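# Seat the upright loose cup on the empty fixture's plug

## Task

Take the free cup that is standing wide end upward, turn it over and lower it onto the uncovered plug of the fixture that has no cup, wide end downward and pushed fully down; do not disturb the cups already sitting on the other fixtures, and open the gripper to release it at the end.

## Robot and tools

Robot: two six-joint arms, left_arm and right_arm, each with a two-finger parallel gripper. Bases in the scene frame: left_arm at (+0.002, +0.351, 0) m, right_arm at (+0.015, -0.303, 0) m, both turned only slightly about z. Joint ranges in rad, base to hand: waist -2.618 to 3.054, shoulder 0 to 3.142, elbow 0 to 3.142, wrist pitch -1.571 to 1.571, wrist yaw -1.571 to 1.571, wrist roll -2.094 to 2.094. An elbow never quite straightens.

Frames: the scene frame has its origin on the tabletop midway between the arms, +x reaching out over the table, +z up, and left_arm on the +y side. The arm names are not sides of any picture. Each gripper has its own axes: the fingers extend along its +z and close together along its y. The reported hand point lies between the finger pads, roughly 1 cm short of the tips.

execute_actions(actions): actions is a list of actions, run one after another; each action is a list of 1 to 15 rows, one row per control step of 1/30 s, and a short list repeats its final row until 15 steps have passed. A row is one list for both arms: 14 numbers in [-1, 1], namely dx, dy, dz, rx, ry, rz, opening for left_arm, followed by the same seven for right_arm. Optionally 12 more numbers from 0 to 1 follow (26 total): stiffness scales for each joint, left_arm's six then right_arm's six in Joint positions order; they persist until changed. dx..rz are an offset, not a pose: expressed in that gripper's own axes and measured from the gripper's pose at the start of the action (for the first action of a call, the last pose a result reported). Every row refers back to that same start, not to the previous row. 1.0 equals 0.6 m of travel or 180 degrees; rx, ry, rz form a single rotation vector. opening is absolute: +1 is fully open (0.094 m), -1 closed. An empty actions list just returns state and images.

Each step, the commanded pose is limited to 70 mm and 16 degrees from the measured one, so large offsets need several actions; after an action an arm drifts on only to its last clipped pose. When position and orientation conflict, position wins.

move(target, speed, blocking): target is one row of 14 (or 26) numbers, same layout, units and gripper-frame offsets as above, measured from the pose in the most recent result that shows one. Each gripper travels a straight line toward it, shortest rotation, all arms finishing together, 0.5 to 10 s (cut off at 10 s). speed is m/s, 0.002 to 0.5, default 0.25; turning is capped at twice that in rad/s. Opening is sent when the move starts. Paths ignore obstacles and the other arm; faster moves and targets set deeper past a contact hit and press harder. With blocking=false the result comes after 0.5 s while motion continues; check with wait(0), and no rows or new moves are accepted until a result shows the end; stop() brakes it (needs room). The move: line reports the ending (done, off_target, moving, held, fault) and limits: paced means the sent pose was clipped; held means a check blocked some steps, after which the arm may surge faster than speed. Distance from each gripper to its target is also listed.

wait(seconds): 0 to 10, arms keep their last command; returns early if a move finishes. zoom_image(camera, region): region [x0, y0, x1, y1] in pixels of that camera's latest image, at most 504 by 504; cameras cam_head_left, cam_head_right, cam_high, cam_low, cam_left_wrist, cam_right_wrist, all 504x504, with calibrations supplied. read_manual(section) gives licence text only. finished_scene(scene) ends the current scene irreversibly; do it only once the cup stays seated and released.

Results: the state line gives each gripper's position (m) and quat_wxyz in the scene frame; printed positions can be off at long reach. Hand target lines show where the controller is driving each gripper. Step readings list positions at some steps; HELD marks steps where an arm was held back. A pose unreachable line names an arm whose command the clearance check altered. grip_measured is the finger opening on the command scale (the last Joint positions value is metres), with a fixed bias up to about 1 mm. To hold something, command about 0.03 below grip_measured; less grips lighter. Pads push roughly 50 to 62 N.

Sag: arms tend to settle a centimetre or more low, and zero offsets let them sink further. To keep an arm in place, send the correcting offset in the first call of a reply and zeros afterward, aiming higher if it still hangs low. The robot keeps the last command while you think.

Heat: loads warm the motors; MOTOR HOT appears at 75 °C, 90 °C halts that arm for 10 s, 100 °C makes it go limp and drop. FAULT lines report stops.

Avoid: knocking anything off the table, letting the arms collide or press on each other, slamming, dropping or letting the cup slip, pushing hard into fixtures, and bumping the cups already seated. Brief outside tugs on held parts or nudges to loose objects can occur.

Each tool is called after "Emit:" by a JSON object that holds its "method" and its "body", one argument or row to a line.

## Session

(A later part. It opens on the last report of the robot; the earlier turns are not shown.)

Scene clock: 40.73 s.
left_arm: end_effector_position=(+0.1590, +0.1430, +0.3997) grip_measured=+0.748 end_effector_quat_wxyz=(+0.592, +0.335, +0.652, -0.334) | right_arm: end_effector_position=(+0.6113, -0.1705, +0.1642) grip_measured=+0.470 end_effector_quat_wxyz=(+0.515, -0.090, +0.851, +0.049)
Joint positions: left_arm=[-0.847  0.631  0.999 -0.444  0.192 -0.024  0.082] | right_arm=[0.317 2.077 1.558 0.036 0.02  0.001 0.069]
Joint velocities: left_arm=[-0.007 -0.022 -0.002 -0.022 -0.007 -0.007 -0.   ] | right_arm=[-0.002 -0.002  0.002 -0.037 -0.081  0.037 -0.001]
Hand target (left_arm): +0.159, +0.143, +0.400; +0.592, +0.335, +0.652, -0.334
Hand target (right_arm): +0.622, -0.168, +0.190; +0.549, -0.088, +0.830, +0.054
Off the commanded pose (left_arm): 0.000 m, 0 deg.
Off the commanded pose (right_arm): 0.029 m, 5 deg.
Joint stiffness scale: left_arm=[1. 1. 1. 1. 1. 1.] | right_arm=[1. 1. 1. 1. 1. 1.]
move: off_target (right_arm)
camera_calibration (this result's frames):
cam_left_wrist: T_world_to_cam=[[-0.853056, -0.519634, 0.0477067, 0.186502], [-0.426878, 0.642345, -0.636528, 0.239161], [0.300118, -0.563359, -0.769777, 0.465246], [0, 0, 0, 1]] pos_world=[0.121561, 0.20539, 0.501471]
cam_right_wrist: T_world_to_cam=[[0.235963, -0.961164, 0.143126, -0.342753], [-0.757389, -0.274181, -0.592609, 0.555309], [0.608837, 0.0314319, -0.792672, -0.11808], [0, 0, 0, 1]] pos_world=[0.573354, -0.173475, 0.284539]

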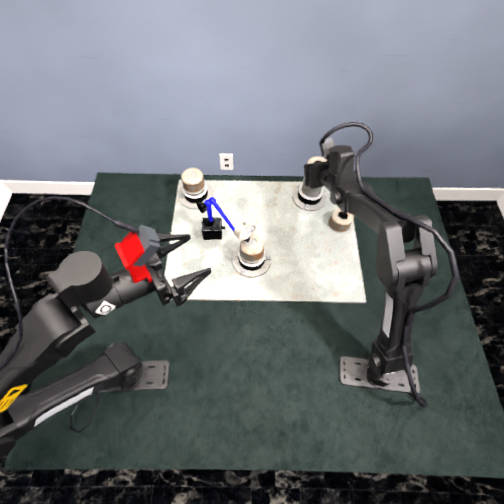

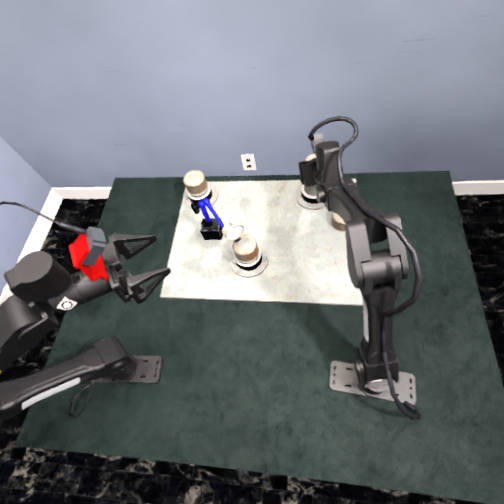

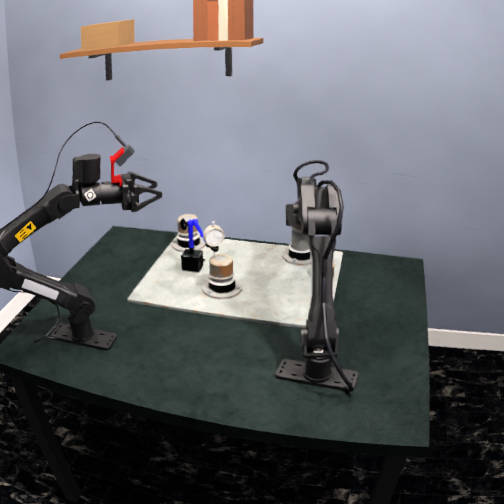

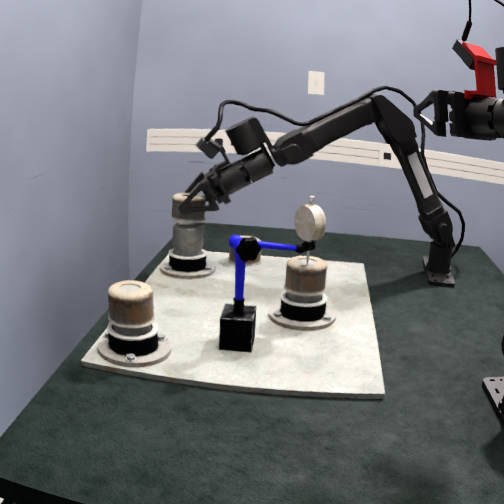

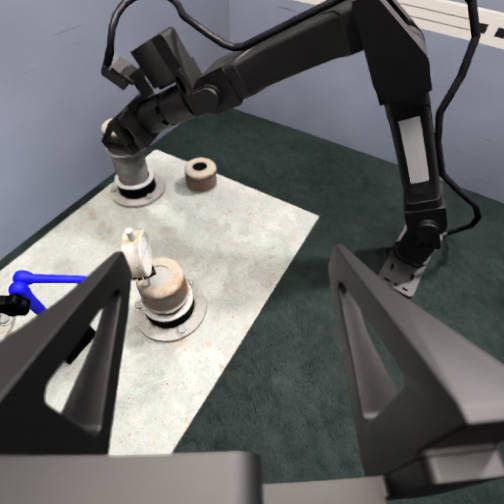

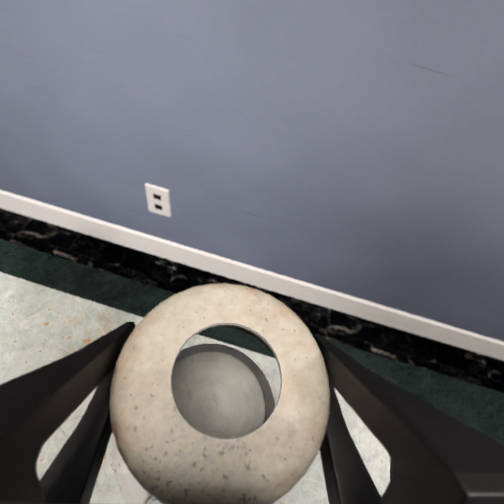

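Emit:
{"method": "move", "body": {
  "target": [0,0,0,0,0,0,0.75,0.018,0.003,0.025,0,-0.022,0,0.42],
  "speed": 0.03
}}

Emit:
{"method": "zoom_image", "body": {
  "camera": "cam_low",
  "region": [130,160,270,300]
}}

Scene clock: 42.97 s.
left_arm: end_effector_position=(+0.1590, +0.1430, +0.3997) grip_measured=+0.748 end_effector_quat_wxyz=(+0.592, +0.335, +0.652, -0.334) | right_arm: end_effector_position=(+0.6121, -0.1692, +0.1456) grip_measured=+0.470 end_effector_quat_wxyz=(+0.524, -0.091, +0.845, +0.053)
Joint positions: left_arm=[-0.847  0.631  0.999 -0.444  0.192 -0.024  0.082] | right_arm=[0.317 2.101 1.496 0.142 0.014 0.001 0.069]
Joint velocities: left_arm=[-0.012 -0.002 -0.007 -0.037 -0.007 -0.051  0.001] | right_arm=[-0.007  0.007  0.002  0.081  0.022  0.007  0.   ]
Hand target (left_arm): +0.159, +0.143, +0.400; +0.592, +0.335, +0.652, -0.334
Hand target (right_arm): +0.618, -0.167, +0.148; +0.543, -0.088, +0.833, +0.053
Off the commanded pose (left_arm): 0.000 m, 0 deg.
Off the commanded pose (right_arm): 0.008 m, 3 deg.
Joint stiffness scale: left_arm=[1. 1. 1. 1. 1. 1.] | right_arm=[1. 1. 1. 1. 1. 1.]
move: off_target (right_arm)
camera_calibration (this result's frames):
cam_left_wrist: T_world_to_cam=[[-0.853056, -0.519634, 0.0477067, 0.186502], [-0.426878, 0.642345, -0.636528, 0.239161], [0.300118, -0.563359, -0.769777, 0.465246], [0, 0, 0, 1]] pos_world=[0.121561, 0.20539, 0.501471]
cam_right_wrist: T_world_to_cam=[[0.238315, -0.960932, 0.140769, -0.340092], [-0.743745, -0.273786, -0.609823, 0.53944], [0.624539, 0.0406335, -0.779936, -0.143218], [0, 0, 0, 1]] pos_world=[0.5717, -0.173294, 0.265137]

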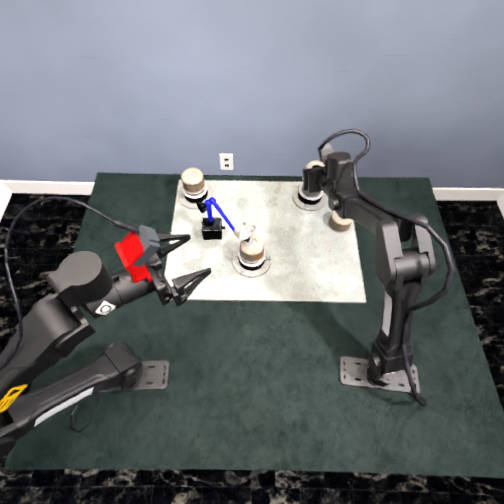

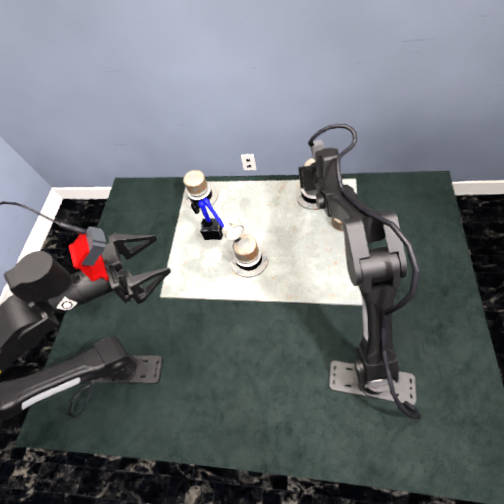

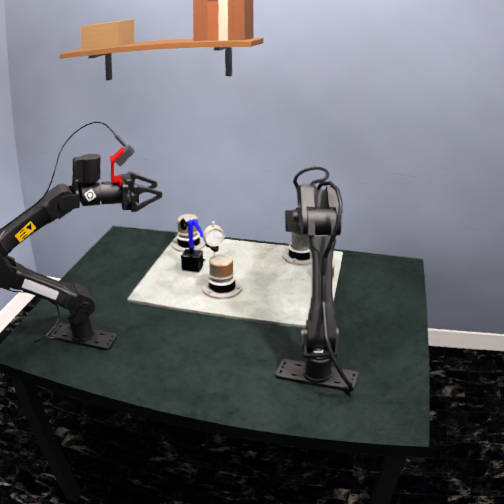

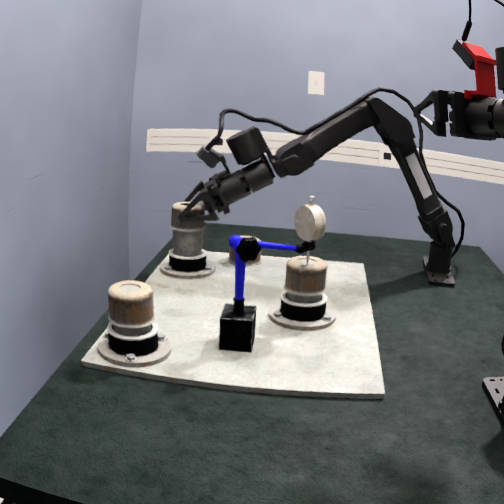

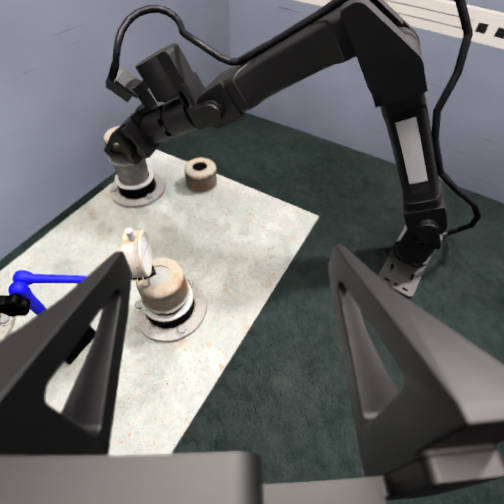

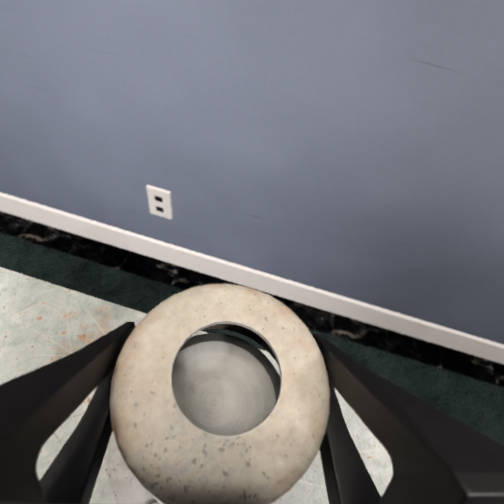

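Region (130, 160, 270, 300) of cam_low's 504x504 image, scaled by 3.600, with more detail than that image has.

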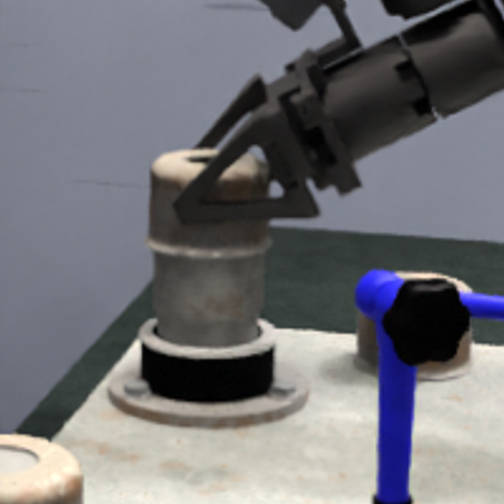

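Likely resting on the shoulder; shift +y a little and slightly back.

Emit:
{"method": "move", "body": {
  "target": [0,0,0,0,0,0,0.75,-0.008,0.011,0.0,0,-0.005,0,0.42],
  "speed": 0.03
}}

Emit:
{"method": "zoom_image", "body": {
  "camera": "cam_high",
  "region": [260,190,350,280]
}}

Emit:
{"method": "zoom_image", "body": {
  "camera": "cam_left_wrist",
  "region": [80,100,190,210]
}}

Scene clock: 44.37 s.
left_arm: end_effector_position=(+0.1590, +0.1430, +0.3997) grip_measured=+0.748 end_effector_quat_wxyz=(+0.592, +0.335, +0.652, -0.334) | right_arm: end_effector_position=(+0.6104, -0.1681, +0.1428) grip_measured=+0.470 end_effector_quat_wxyz=(+0.519, -0.091, +0.849, +0.051)
Joint positions: left_arm=[-0.847  0.631  0.999 -0.444  0.192 -0.024  0.082] | right_arm=[0.321 2.101 1.495 0.131 0.019 0.001 0.069]
Joint velocities: left_arm=[ 0.002 -0.007 -0.012  0.007 -0.007  0.051  0.001] | right_arm=[-0.002  0.002  0.012  0.037 -0.007 -0.007 -0.   ]
Hand target (left_arm): +0.159, +0.143, +0.400; +0.592, +0.335, +0.652, -0.334
Hand target (right_arm): +0.612, -0.162, +0.150; +0.530, -0.090, +0.841, +0.054
Off the commanded pose (left_arm): 0.000 m, 0 deg.
Off the commanded pose (right_arm): 0.009 m, 2 deg.
Joint stiffness scale: left_arm=[1. 1. 1. 1. 1. 1.] | right_arm=[1. 1. 1. 1. 1. 1.]
move: done
camera_calibration (this result's frames):
cam_left_wrist: T_world_to_cam=[[-0.853056, -0.519634, 0.0477067, 0.186502], [-0.426878, 0.642345, -0.636528, 0.239161], [0.300118, -0.563359, -0.769777, 0.465246], [0, 0, 0, 1]] pos_world=[0.121561, 0.20539, 0.501471]
cam_right_wrist: T_world_to_cam=[[0.23896, -0.960451, 0.14294, -0.338932], [-0.750656, -0.276094, -0.60024, 0.539232], [0.615966, 0.0361347, -0.786944, -0.138915], [0, 0, 0, 1]] pos_world=[0.571336, -0.171629, 0.262797]

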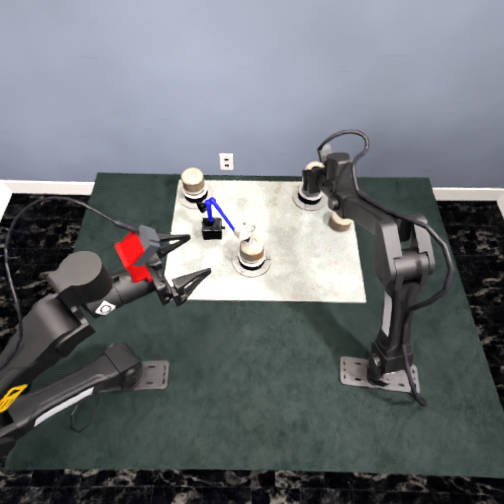

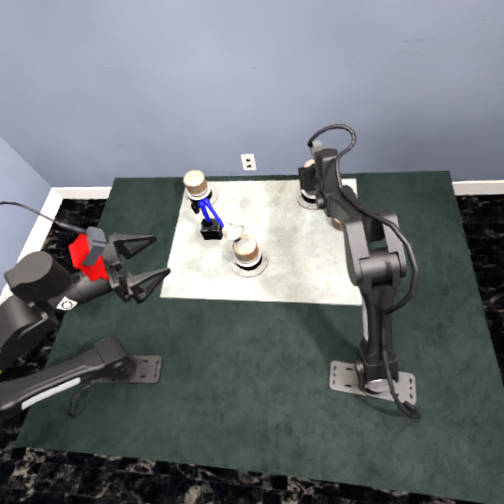

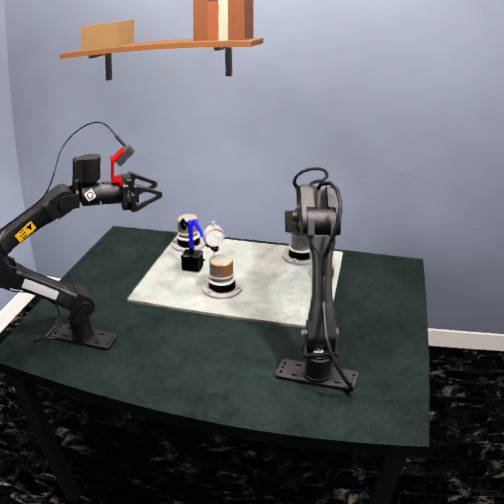

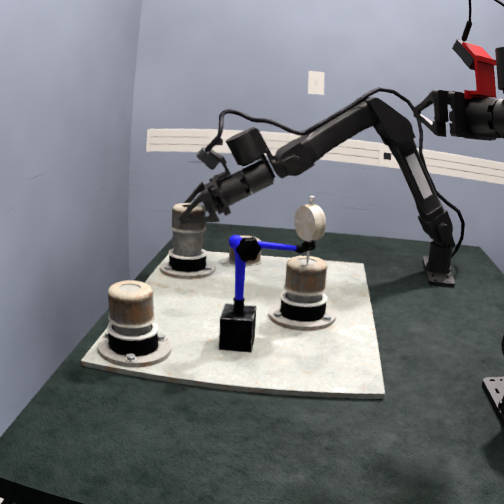

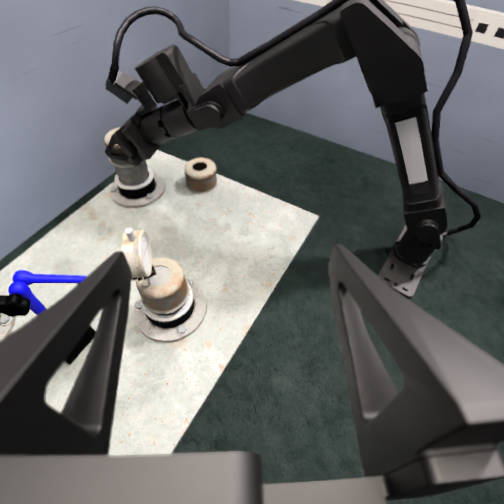

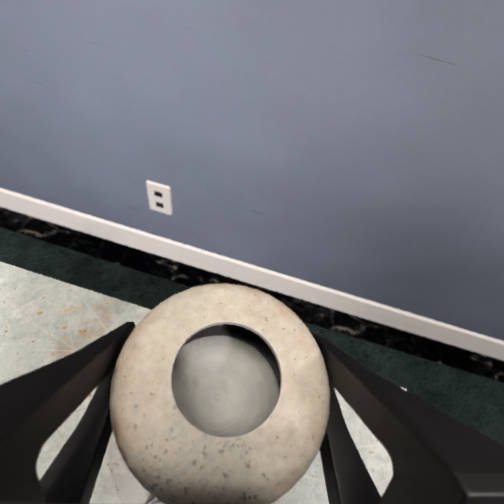

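Region (260, 190, 350, 280) of cam_high's 504x504 image, scaled by 5.600, with more detail than that image has.

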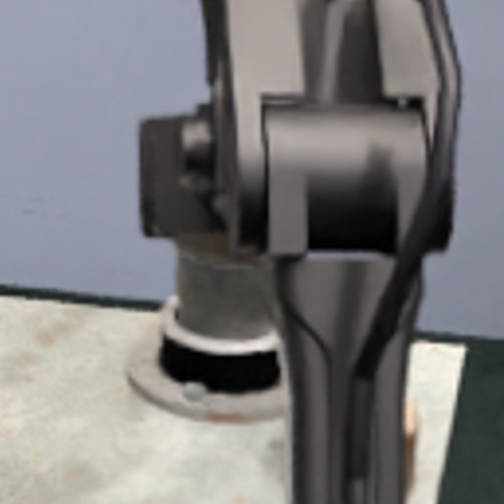

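Region (80, 100, 190, 210) of cam_left_wrist's 504x504 image, scaled by 4.582, with more detail than that image has.

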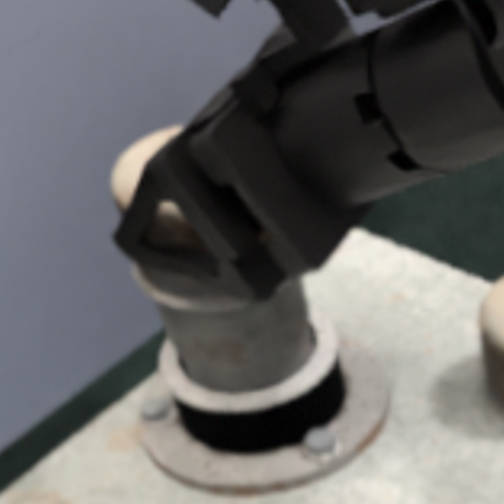

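Emit:
{"method": "move", "body": {
  "target": [0,0,0,0,0,0,0.75,0.036,0.007,0.022,0,-0.008,0,0.42],
  "speed": 0.03
}}

Emit:
{"method": "zoom_image", "body": {
  "camera": "cam_low",
  "region": [130,160,270,300]
}}

Scene clock: 46.07 s.
left_arm: end_effector_position=(+0.1590, +0.1430, +0.3997) grip_measured=+0.748 end_effector_quat_wxyz=(+0.592, +0.335, +0.652, -0.334) | right_arm: end_effector_position=(+0.6110, -0.1681, +0.1207) grip_measured=+0.470 end_effector_quat_wxyz=(+0.523, -0.091, +0.846, +0.052)
Joint positions: left_arm=[-0.847  0.631  0.999 -0.444  0.192 -0.024  0.082] | right_arm=[0.321 2.136 1.446 0.225 0.019 0.001 0.069]
Joint velocities: left_arm=[ 0.017  0.002  0.002 -0.022  0.022 -0.022 -0.001] | right_arm=[-0.012 -0.022 -0.007 -0.051 -0.007  0.022 -0.   ]
Hand target (left_arm): +0.159, +0.143, +0.400; +0.592, +0.335, +0.652, -0.334
Hand target (right_arm): +0.611, -0.164, +0.118; +0.529, -0.091, +0.842, +0.053
Off the commanded pose (left_arm): 0.000 m, 0 deg.
Off the commanded pose (right_arm): 0.005 m, 1 deg.
Joint stiffness scale: left_arm=[1. 1. 1. 1. 1. 1.] | right_arm=[1. 1. 1. 1. 1. 1.]
move: done
camera_calibration (this result's frames):
cam_left_wrist: T_world_to_cam=[[-0.853056, -0.519634, 0.0477067, 0.186502], [-0.426878, 0.642345, -0.636528, 0.239161], [0.300118, -0.563359, -0.769777, 0.465246], [0, 0, 0, 1]] pos_world=[0.121561, 0.20539, 0.501471]
cam_right_wrist: T_world_to_cam=[[0.237245, -0.960827, 0.143267, -0.334899], [-0.744888, -0.274593, -0.608064, 0.524086], [0.623584, 0.0375419, -0.780854, -0.16187], [0, 0, 0, 1]] pos_world=[0.570777, -0.171793, 0.240261]

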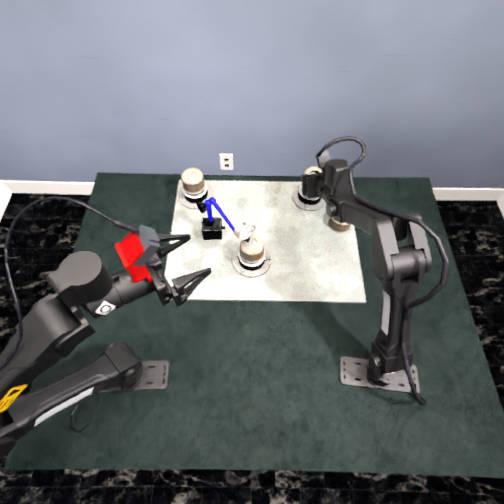

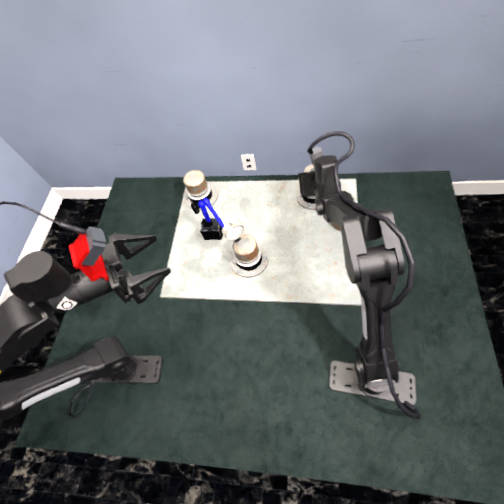

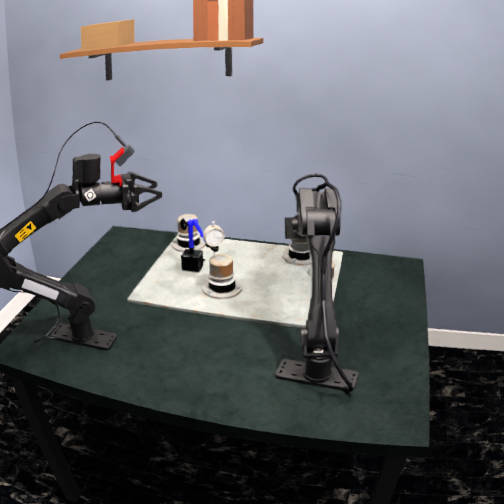

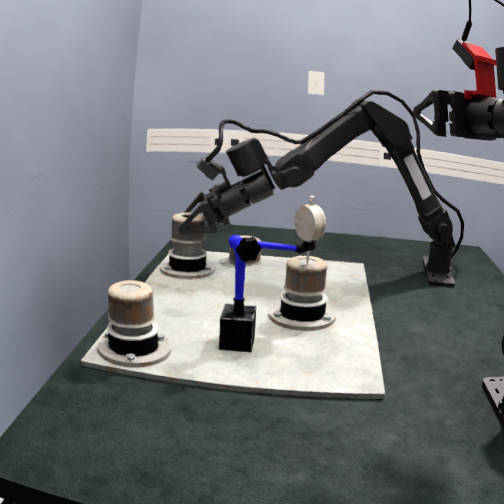

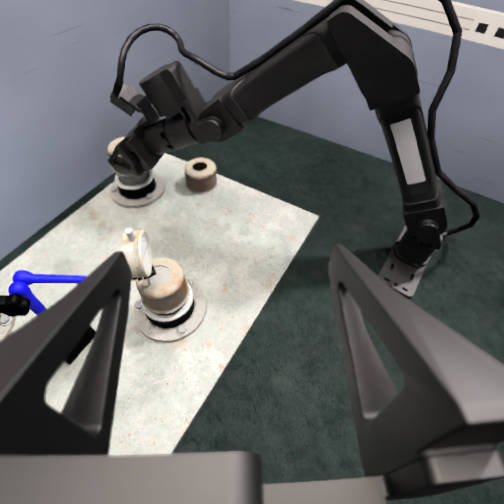

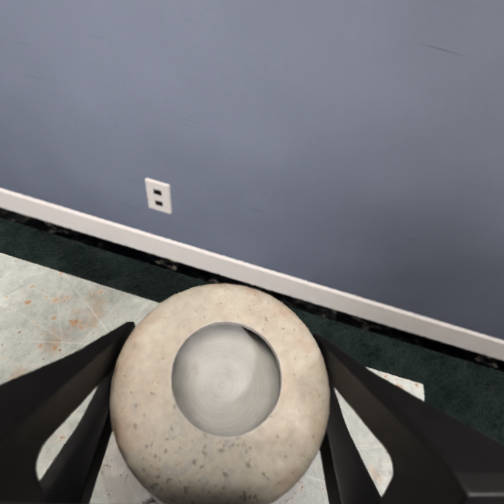

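Region (130, 160, 270, 300) of cam_low's 504x504 image, scaled by 3.600, with more detail than that image has.

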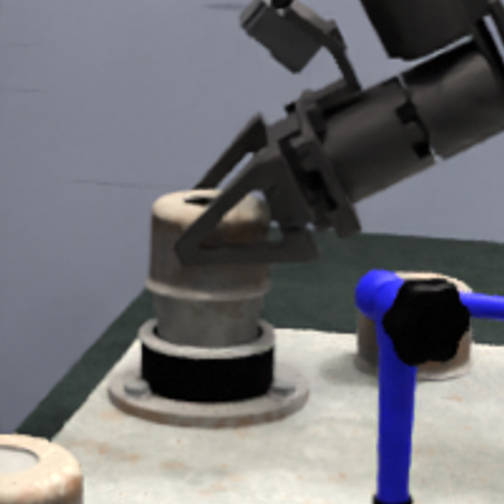

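Emit:
{"method": "move", "body": {
  "target": [0,0,0,0,0,0,0.75,0.032,0.005,0.018,0,0.004,0,0.42],
  "speed": 0.03
}}

Emit:
{"method": "move", "body": {
  "target": [0,0,0,0,0,0,0.75,-0.01,0,-0.005,0,0,0,1]
}}

Emit:
{"method": "move", "body": {
  "target": [0,0,0,0,0,0,0.75,-0.06,0,-0.15,0,0,0,1],
  "speed": 0.15
}}

Emit:
{"method": "zoom_image", "body": {
  "camera": "cam_low",
  "region": [130,160,350,340]
}}

Scene clock: 47.87 s.
left_arm: end_effector_position=(+0.1590, +0.1430, +0.3997) grip_measured=+0.748 end_effector_quat_wxyz=(+0.592, +0.335, +0.652, -0.334) | right_arm: end_effector_position=(+0.6114, -0.1679, +0.1153) grip_measured=+0.470 end_effector_quat_wxyz=(+0.520, -0.092, +0.847, +0.051)
Joint positions: left_arm=[-0.847  0.631  0.999 -0.444  0.192 -0.024  0.082] | right_arm=[ 0.321  2.147  1.446  0.23   0.019 -0.002  0.069]
Joint velocities: left_arm=[ 0.002 -0.002 -0.012  0.037  0.007 -0.051 -0.   ] | right_arm=[-0.012 -0.002 -0.007  0.022  0.037 -0.007  0.   ]
Hand target (left_arm): +0.159, +0.143, +0.400; +0.592, +0.335, +0.652, -0.334
Hand target (right_arm): +0.611, -0.165, +0.099; +0.517, -0.091, +0.849, +0.051
Off the commanded pose (left_arm): 0.000 m, 0 deg.
Off the commanded pose (right_arm): 0.017 m, 0 deg.
Joint stiffness scale: left_arm=[1. 1. 1. 1. 1. 1.] | right_arm=[1. 1. 1. 1. 1. 1.]
move: off_target (right_arm)
camera_calibration (this result's frames):
cam_left_wrist: T_world_to_cam=[[-0.853056, -0.519634, 0.0477067, 0.186502], [-0.426878, 0.642345, -0.636528, 0.239161], [0.300118, -0.563359, -0.769777, 0.465246], [0, 0, 0, 1]] pos_world=[0.121561, 0.20539, 0.501471]
cam_right_wrist: T_world_to_cam=[[0.239521, -0.959949, 0.145356, -0.335552], [-0.747791, -0.277888, -0.602981, 0.52182], [0.619224, 0.0357304, -0.784401, -0.163581], [0, 0, 0, 1]] pos_world=[0.571877, -0.17126, 0.235109]

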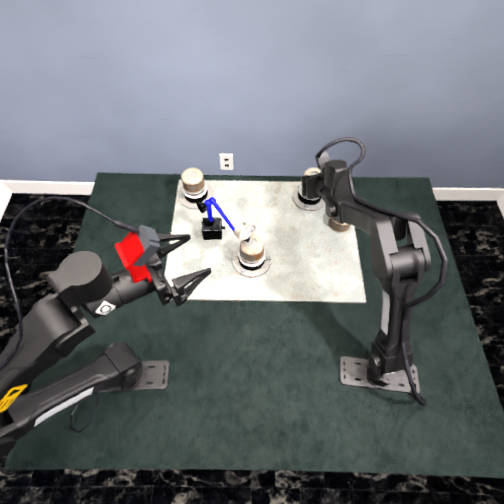

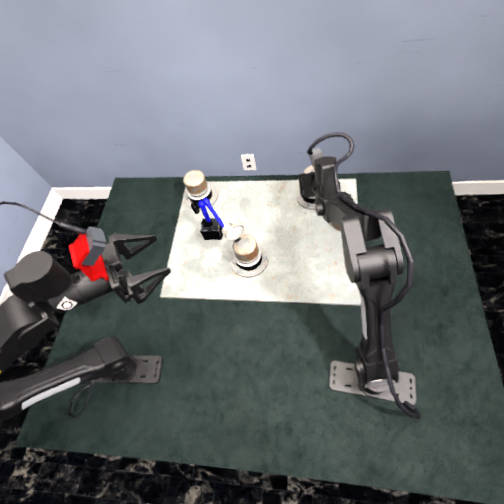

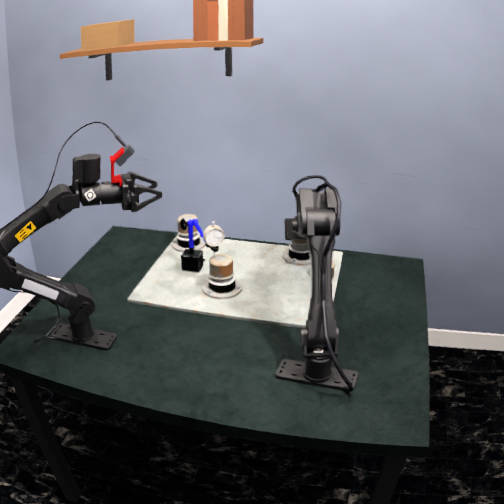

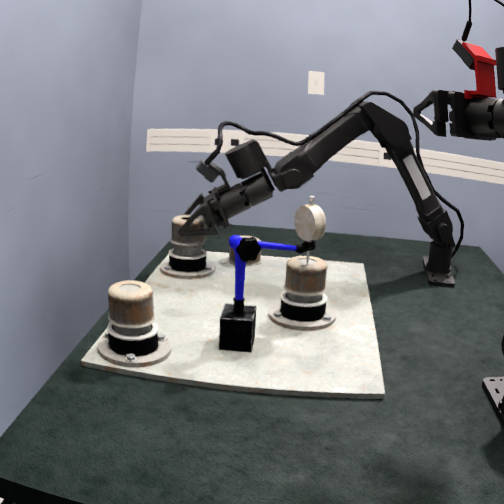

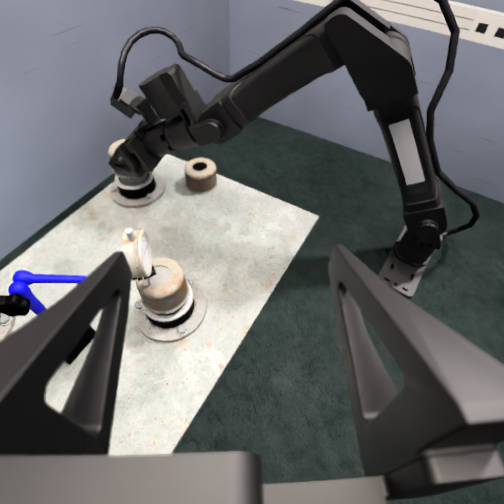

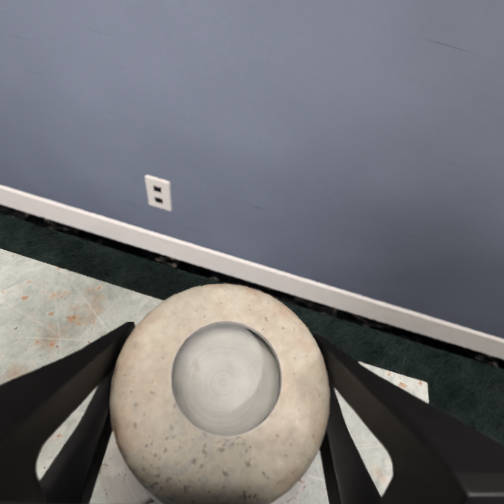

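Scene clock: 48.57 s.
left_arm: end_effector_position=(+0.1590, +0.1430, +0.3997) grip_measured=+0.748 end_effector_quat_wxyz=(+0.592, +0.335, +0.652, -0.334) | right_arm: end_effector_position=(+0.6113, -0.1679, +0.1150) grip_measured=+1.000 end_effector_quat_wxyz=(+0.520, -0.092, +0.848, +0.051)
Joint positions: left_arm=[-0.847  0.631  0.999 -0.444  0.192 -0.024  0.082] | right_arm=[ 0.321  2.147  1.446  0.229  0.019 -0.002  0.094]
Joint velocities: left_arm=[ 0.002 -0.012  0.002 -0.007 -0.095 -0.022  0.   ] | right_arm=[ 0.002  0.002  0.002 -0.007  0.022  0.022  0.   ]
Hand target (left_arm): +0.159, +0.143, +0.400; +0.592, +0.335, +0.652, -0.334
Hand target (right_arm): +0.611, -0.168, +0.122; +0.521, -0.092, +0.847, +0.051
Off the commanded pose (left_arm): 0.000 m, 0 deg.
Off the commanded pose (right_arm): 0.007 m, 0 deg.
Joint stiffness scale: left_arm=[1. 1. 1. 1. 1. 1.] | right_arm=[1. 1. 1. 1. 1. 1.]
move: done
camera_calibration (this result's frames):
cam_left_wrist: T_world_to_cam=[[-0.853056, -0.519634, 0.0477067, 0.186502], [-0.426878, 0.642345, -0.636528, 0.239161], [0.300118, -0.563359, -0.769777, 0.465246], [0, 0, 0, 1]] pos_world=[0.121561, 0.20539, 0.501471]
cam_right_wrist: T_world_to_cam=[[0.240015, -0.959854, 0.145165, -0.335709], [-0.748392, -0.278196, -0.602093, 0.521786], [0.618306, 0.0358709, -0.785118, -0.163028], [0, 0, 0, 1]] pos_world=[0.571877, -0.171225, 0.234901]

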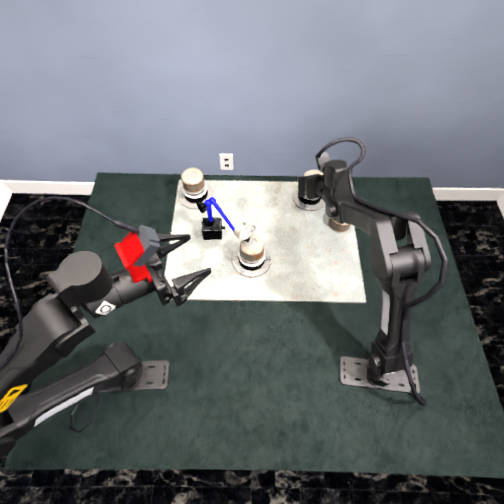

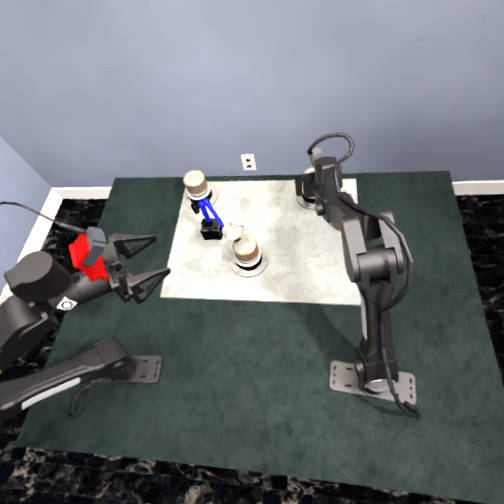

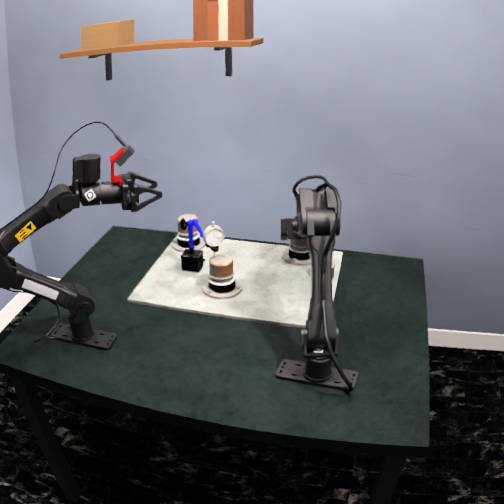

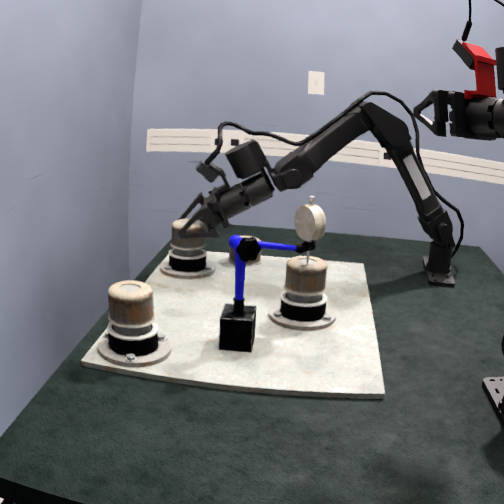

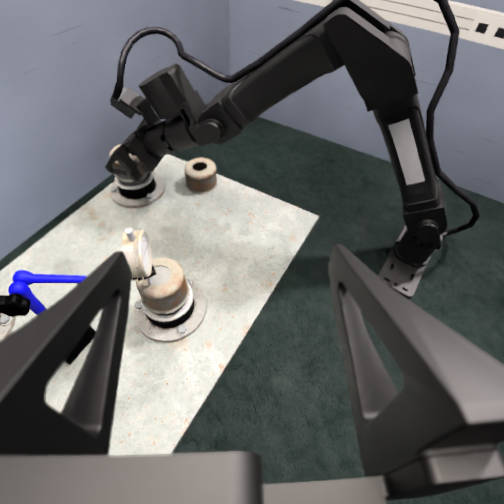

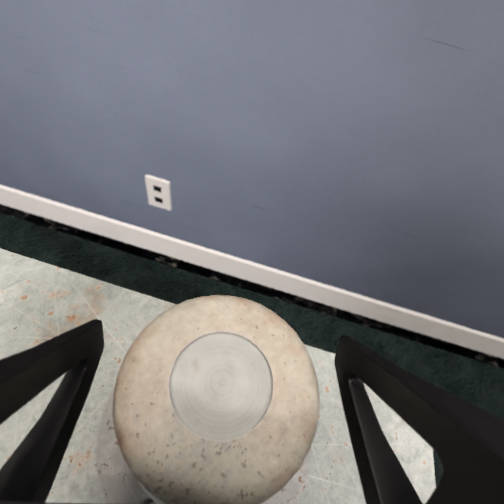

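Scene clock: 49.80 s.
left_arm: end_effector_position=(+0.1590, +0.1430, +0.3997) grip_measured=+0.748 end_effector_quat_wxyz=(+0.592, +0.335, +0.652, -0.334) | right_arm: end_effector_position=(+0.5571, -0.1804, +0.1965) grip_measured=+1.000 end_effector_quat_wxyz=(+0.534, -0.091, +0.839, +0.052)
Joint positions: left_arm=[-0.847  0.631  0.999 -0.444  0.192 -0.024  0.082] | right_arm=[ 0.321  1.834  1.307  0.088  0.019 -0.002  0.094]
Joint velocities: left_arm=[-0.007  0.002 -0.007 -0.007 -0.037 -0.007  0.   ] | right_arm=[-0.007 -0.002 -0.007 -0.022 -0.051  0.022  0.   ]
Hand target (left_arm): +0.159, +0.143, +0.400; +0.592, +0.335, +0.652, -0.334
Hand target (right_arm): +0.549, -0.181, +0.187; +0.520, -0.092, +0.848, +0.051
Off the commanded pose (left_arm): 0.000 m, 0 deg.
Off the commanded pose (right_arm): 0.012 m, 2 deg.
Joint stiffness scale: left_arm=[1. 1. 1. 1. 1. 1.] | right_arm=[1. 1. 1. 1. 1. 1.]
move: off_target (right_arm)
camera_calibration (this result's frames):
cam_left_wrist: T_world_to_cam=[[-0.853056, -0.519634, 0.0477067, 0.186502], [-0.426878, 0.642345, -0.636528, 0.239161], [0.300118, -0.563359, -0.769777, 0.465246], [0, 0, 0, 1]] pos_world=[0.121561, 0.20539, 0.501471]
cam_right_wrist: T_world_to_cam=[[0.23542, -0.960916, 0.145667, -0.344269], [-0.728968, -0.27371, -0.627447, 0.521755], [0.642794, 0.0415271, -0.764913, -0.0817384], [0, 0, 0, 1]] pos_world=[0.513931, -0.18461, 0.314999]

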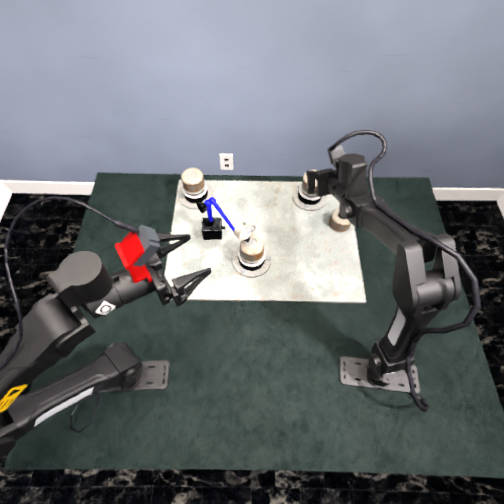

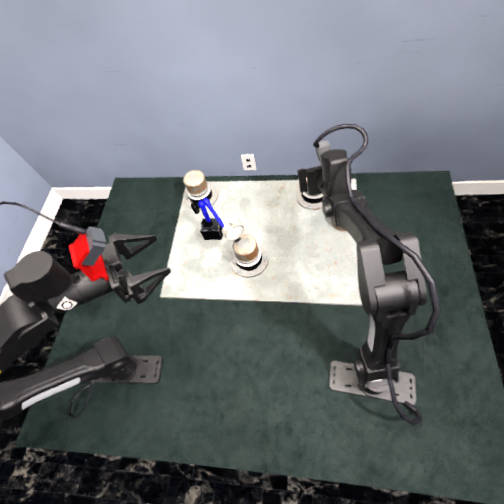

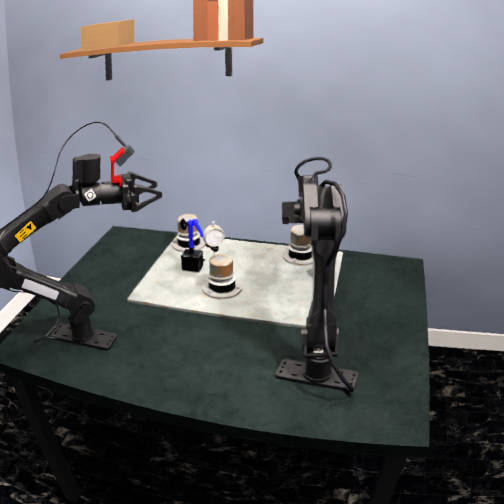

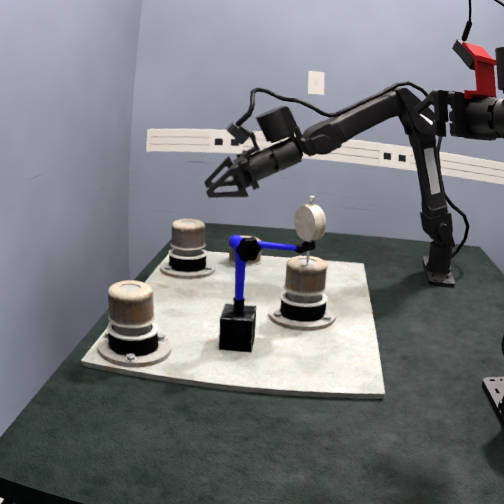

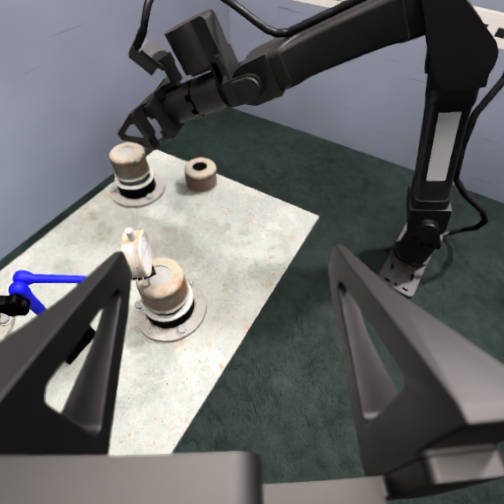

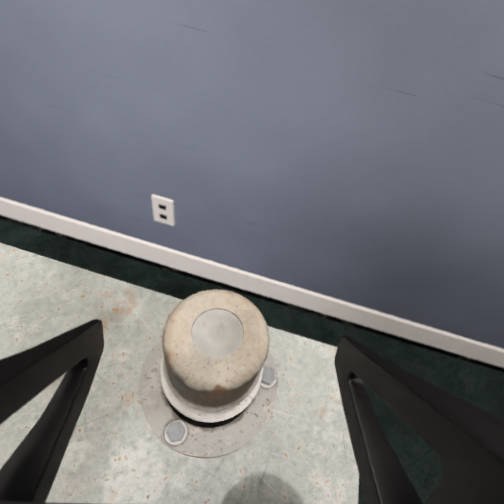

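Region (130, 160, 350, 340) of cam_low's 504x504 image, scaled by 2.291, with more detail than that image has; it fills the top 412 rows of this view, and the rest is white.

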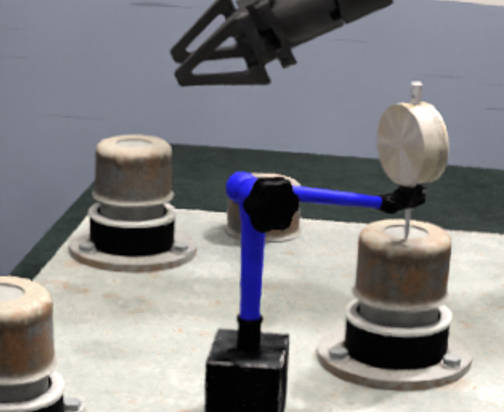

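Emit:
{"method": "finished_scene", "body": {
  "scene": 2
}}

The scene is finished: the task was done.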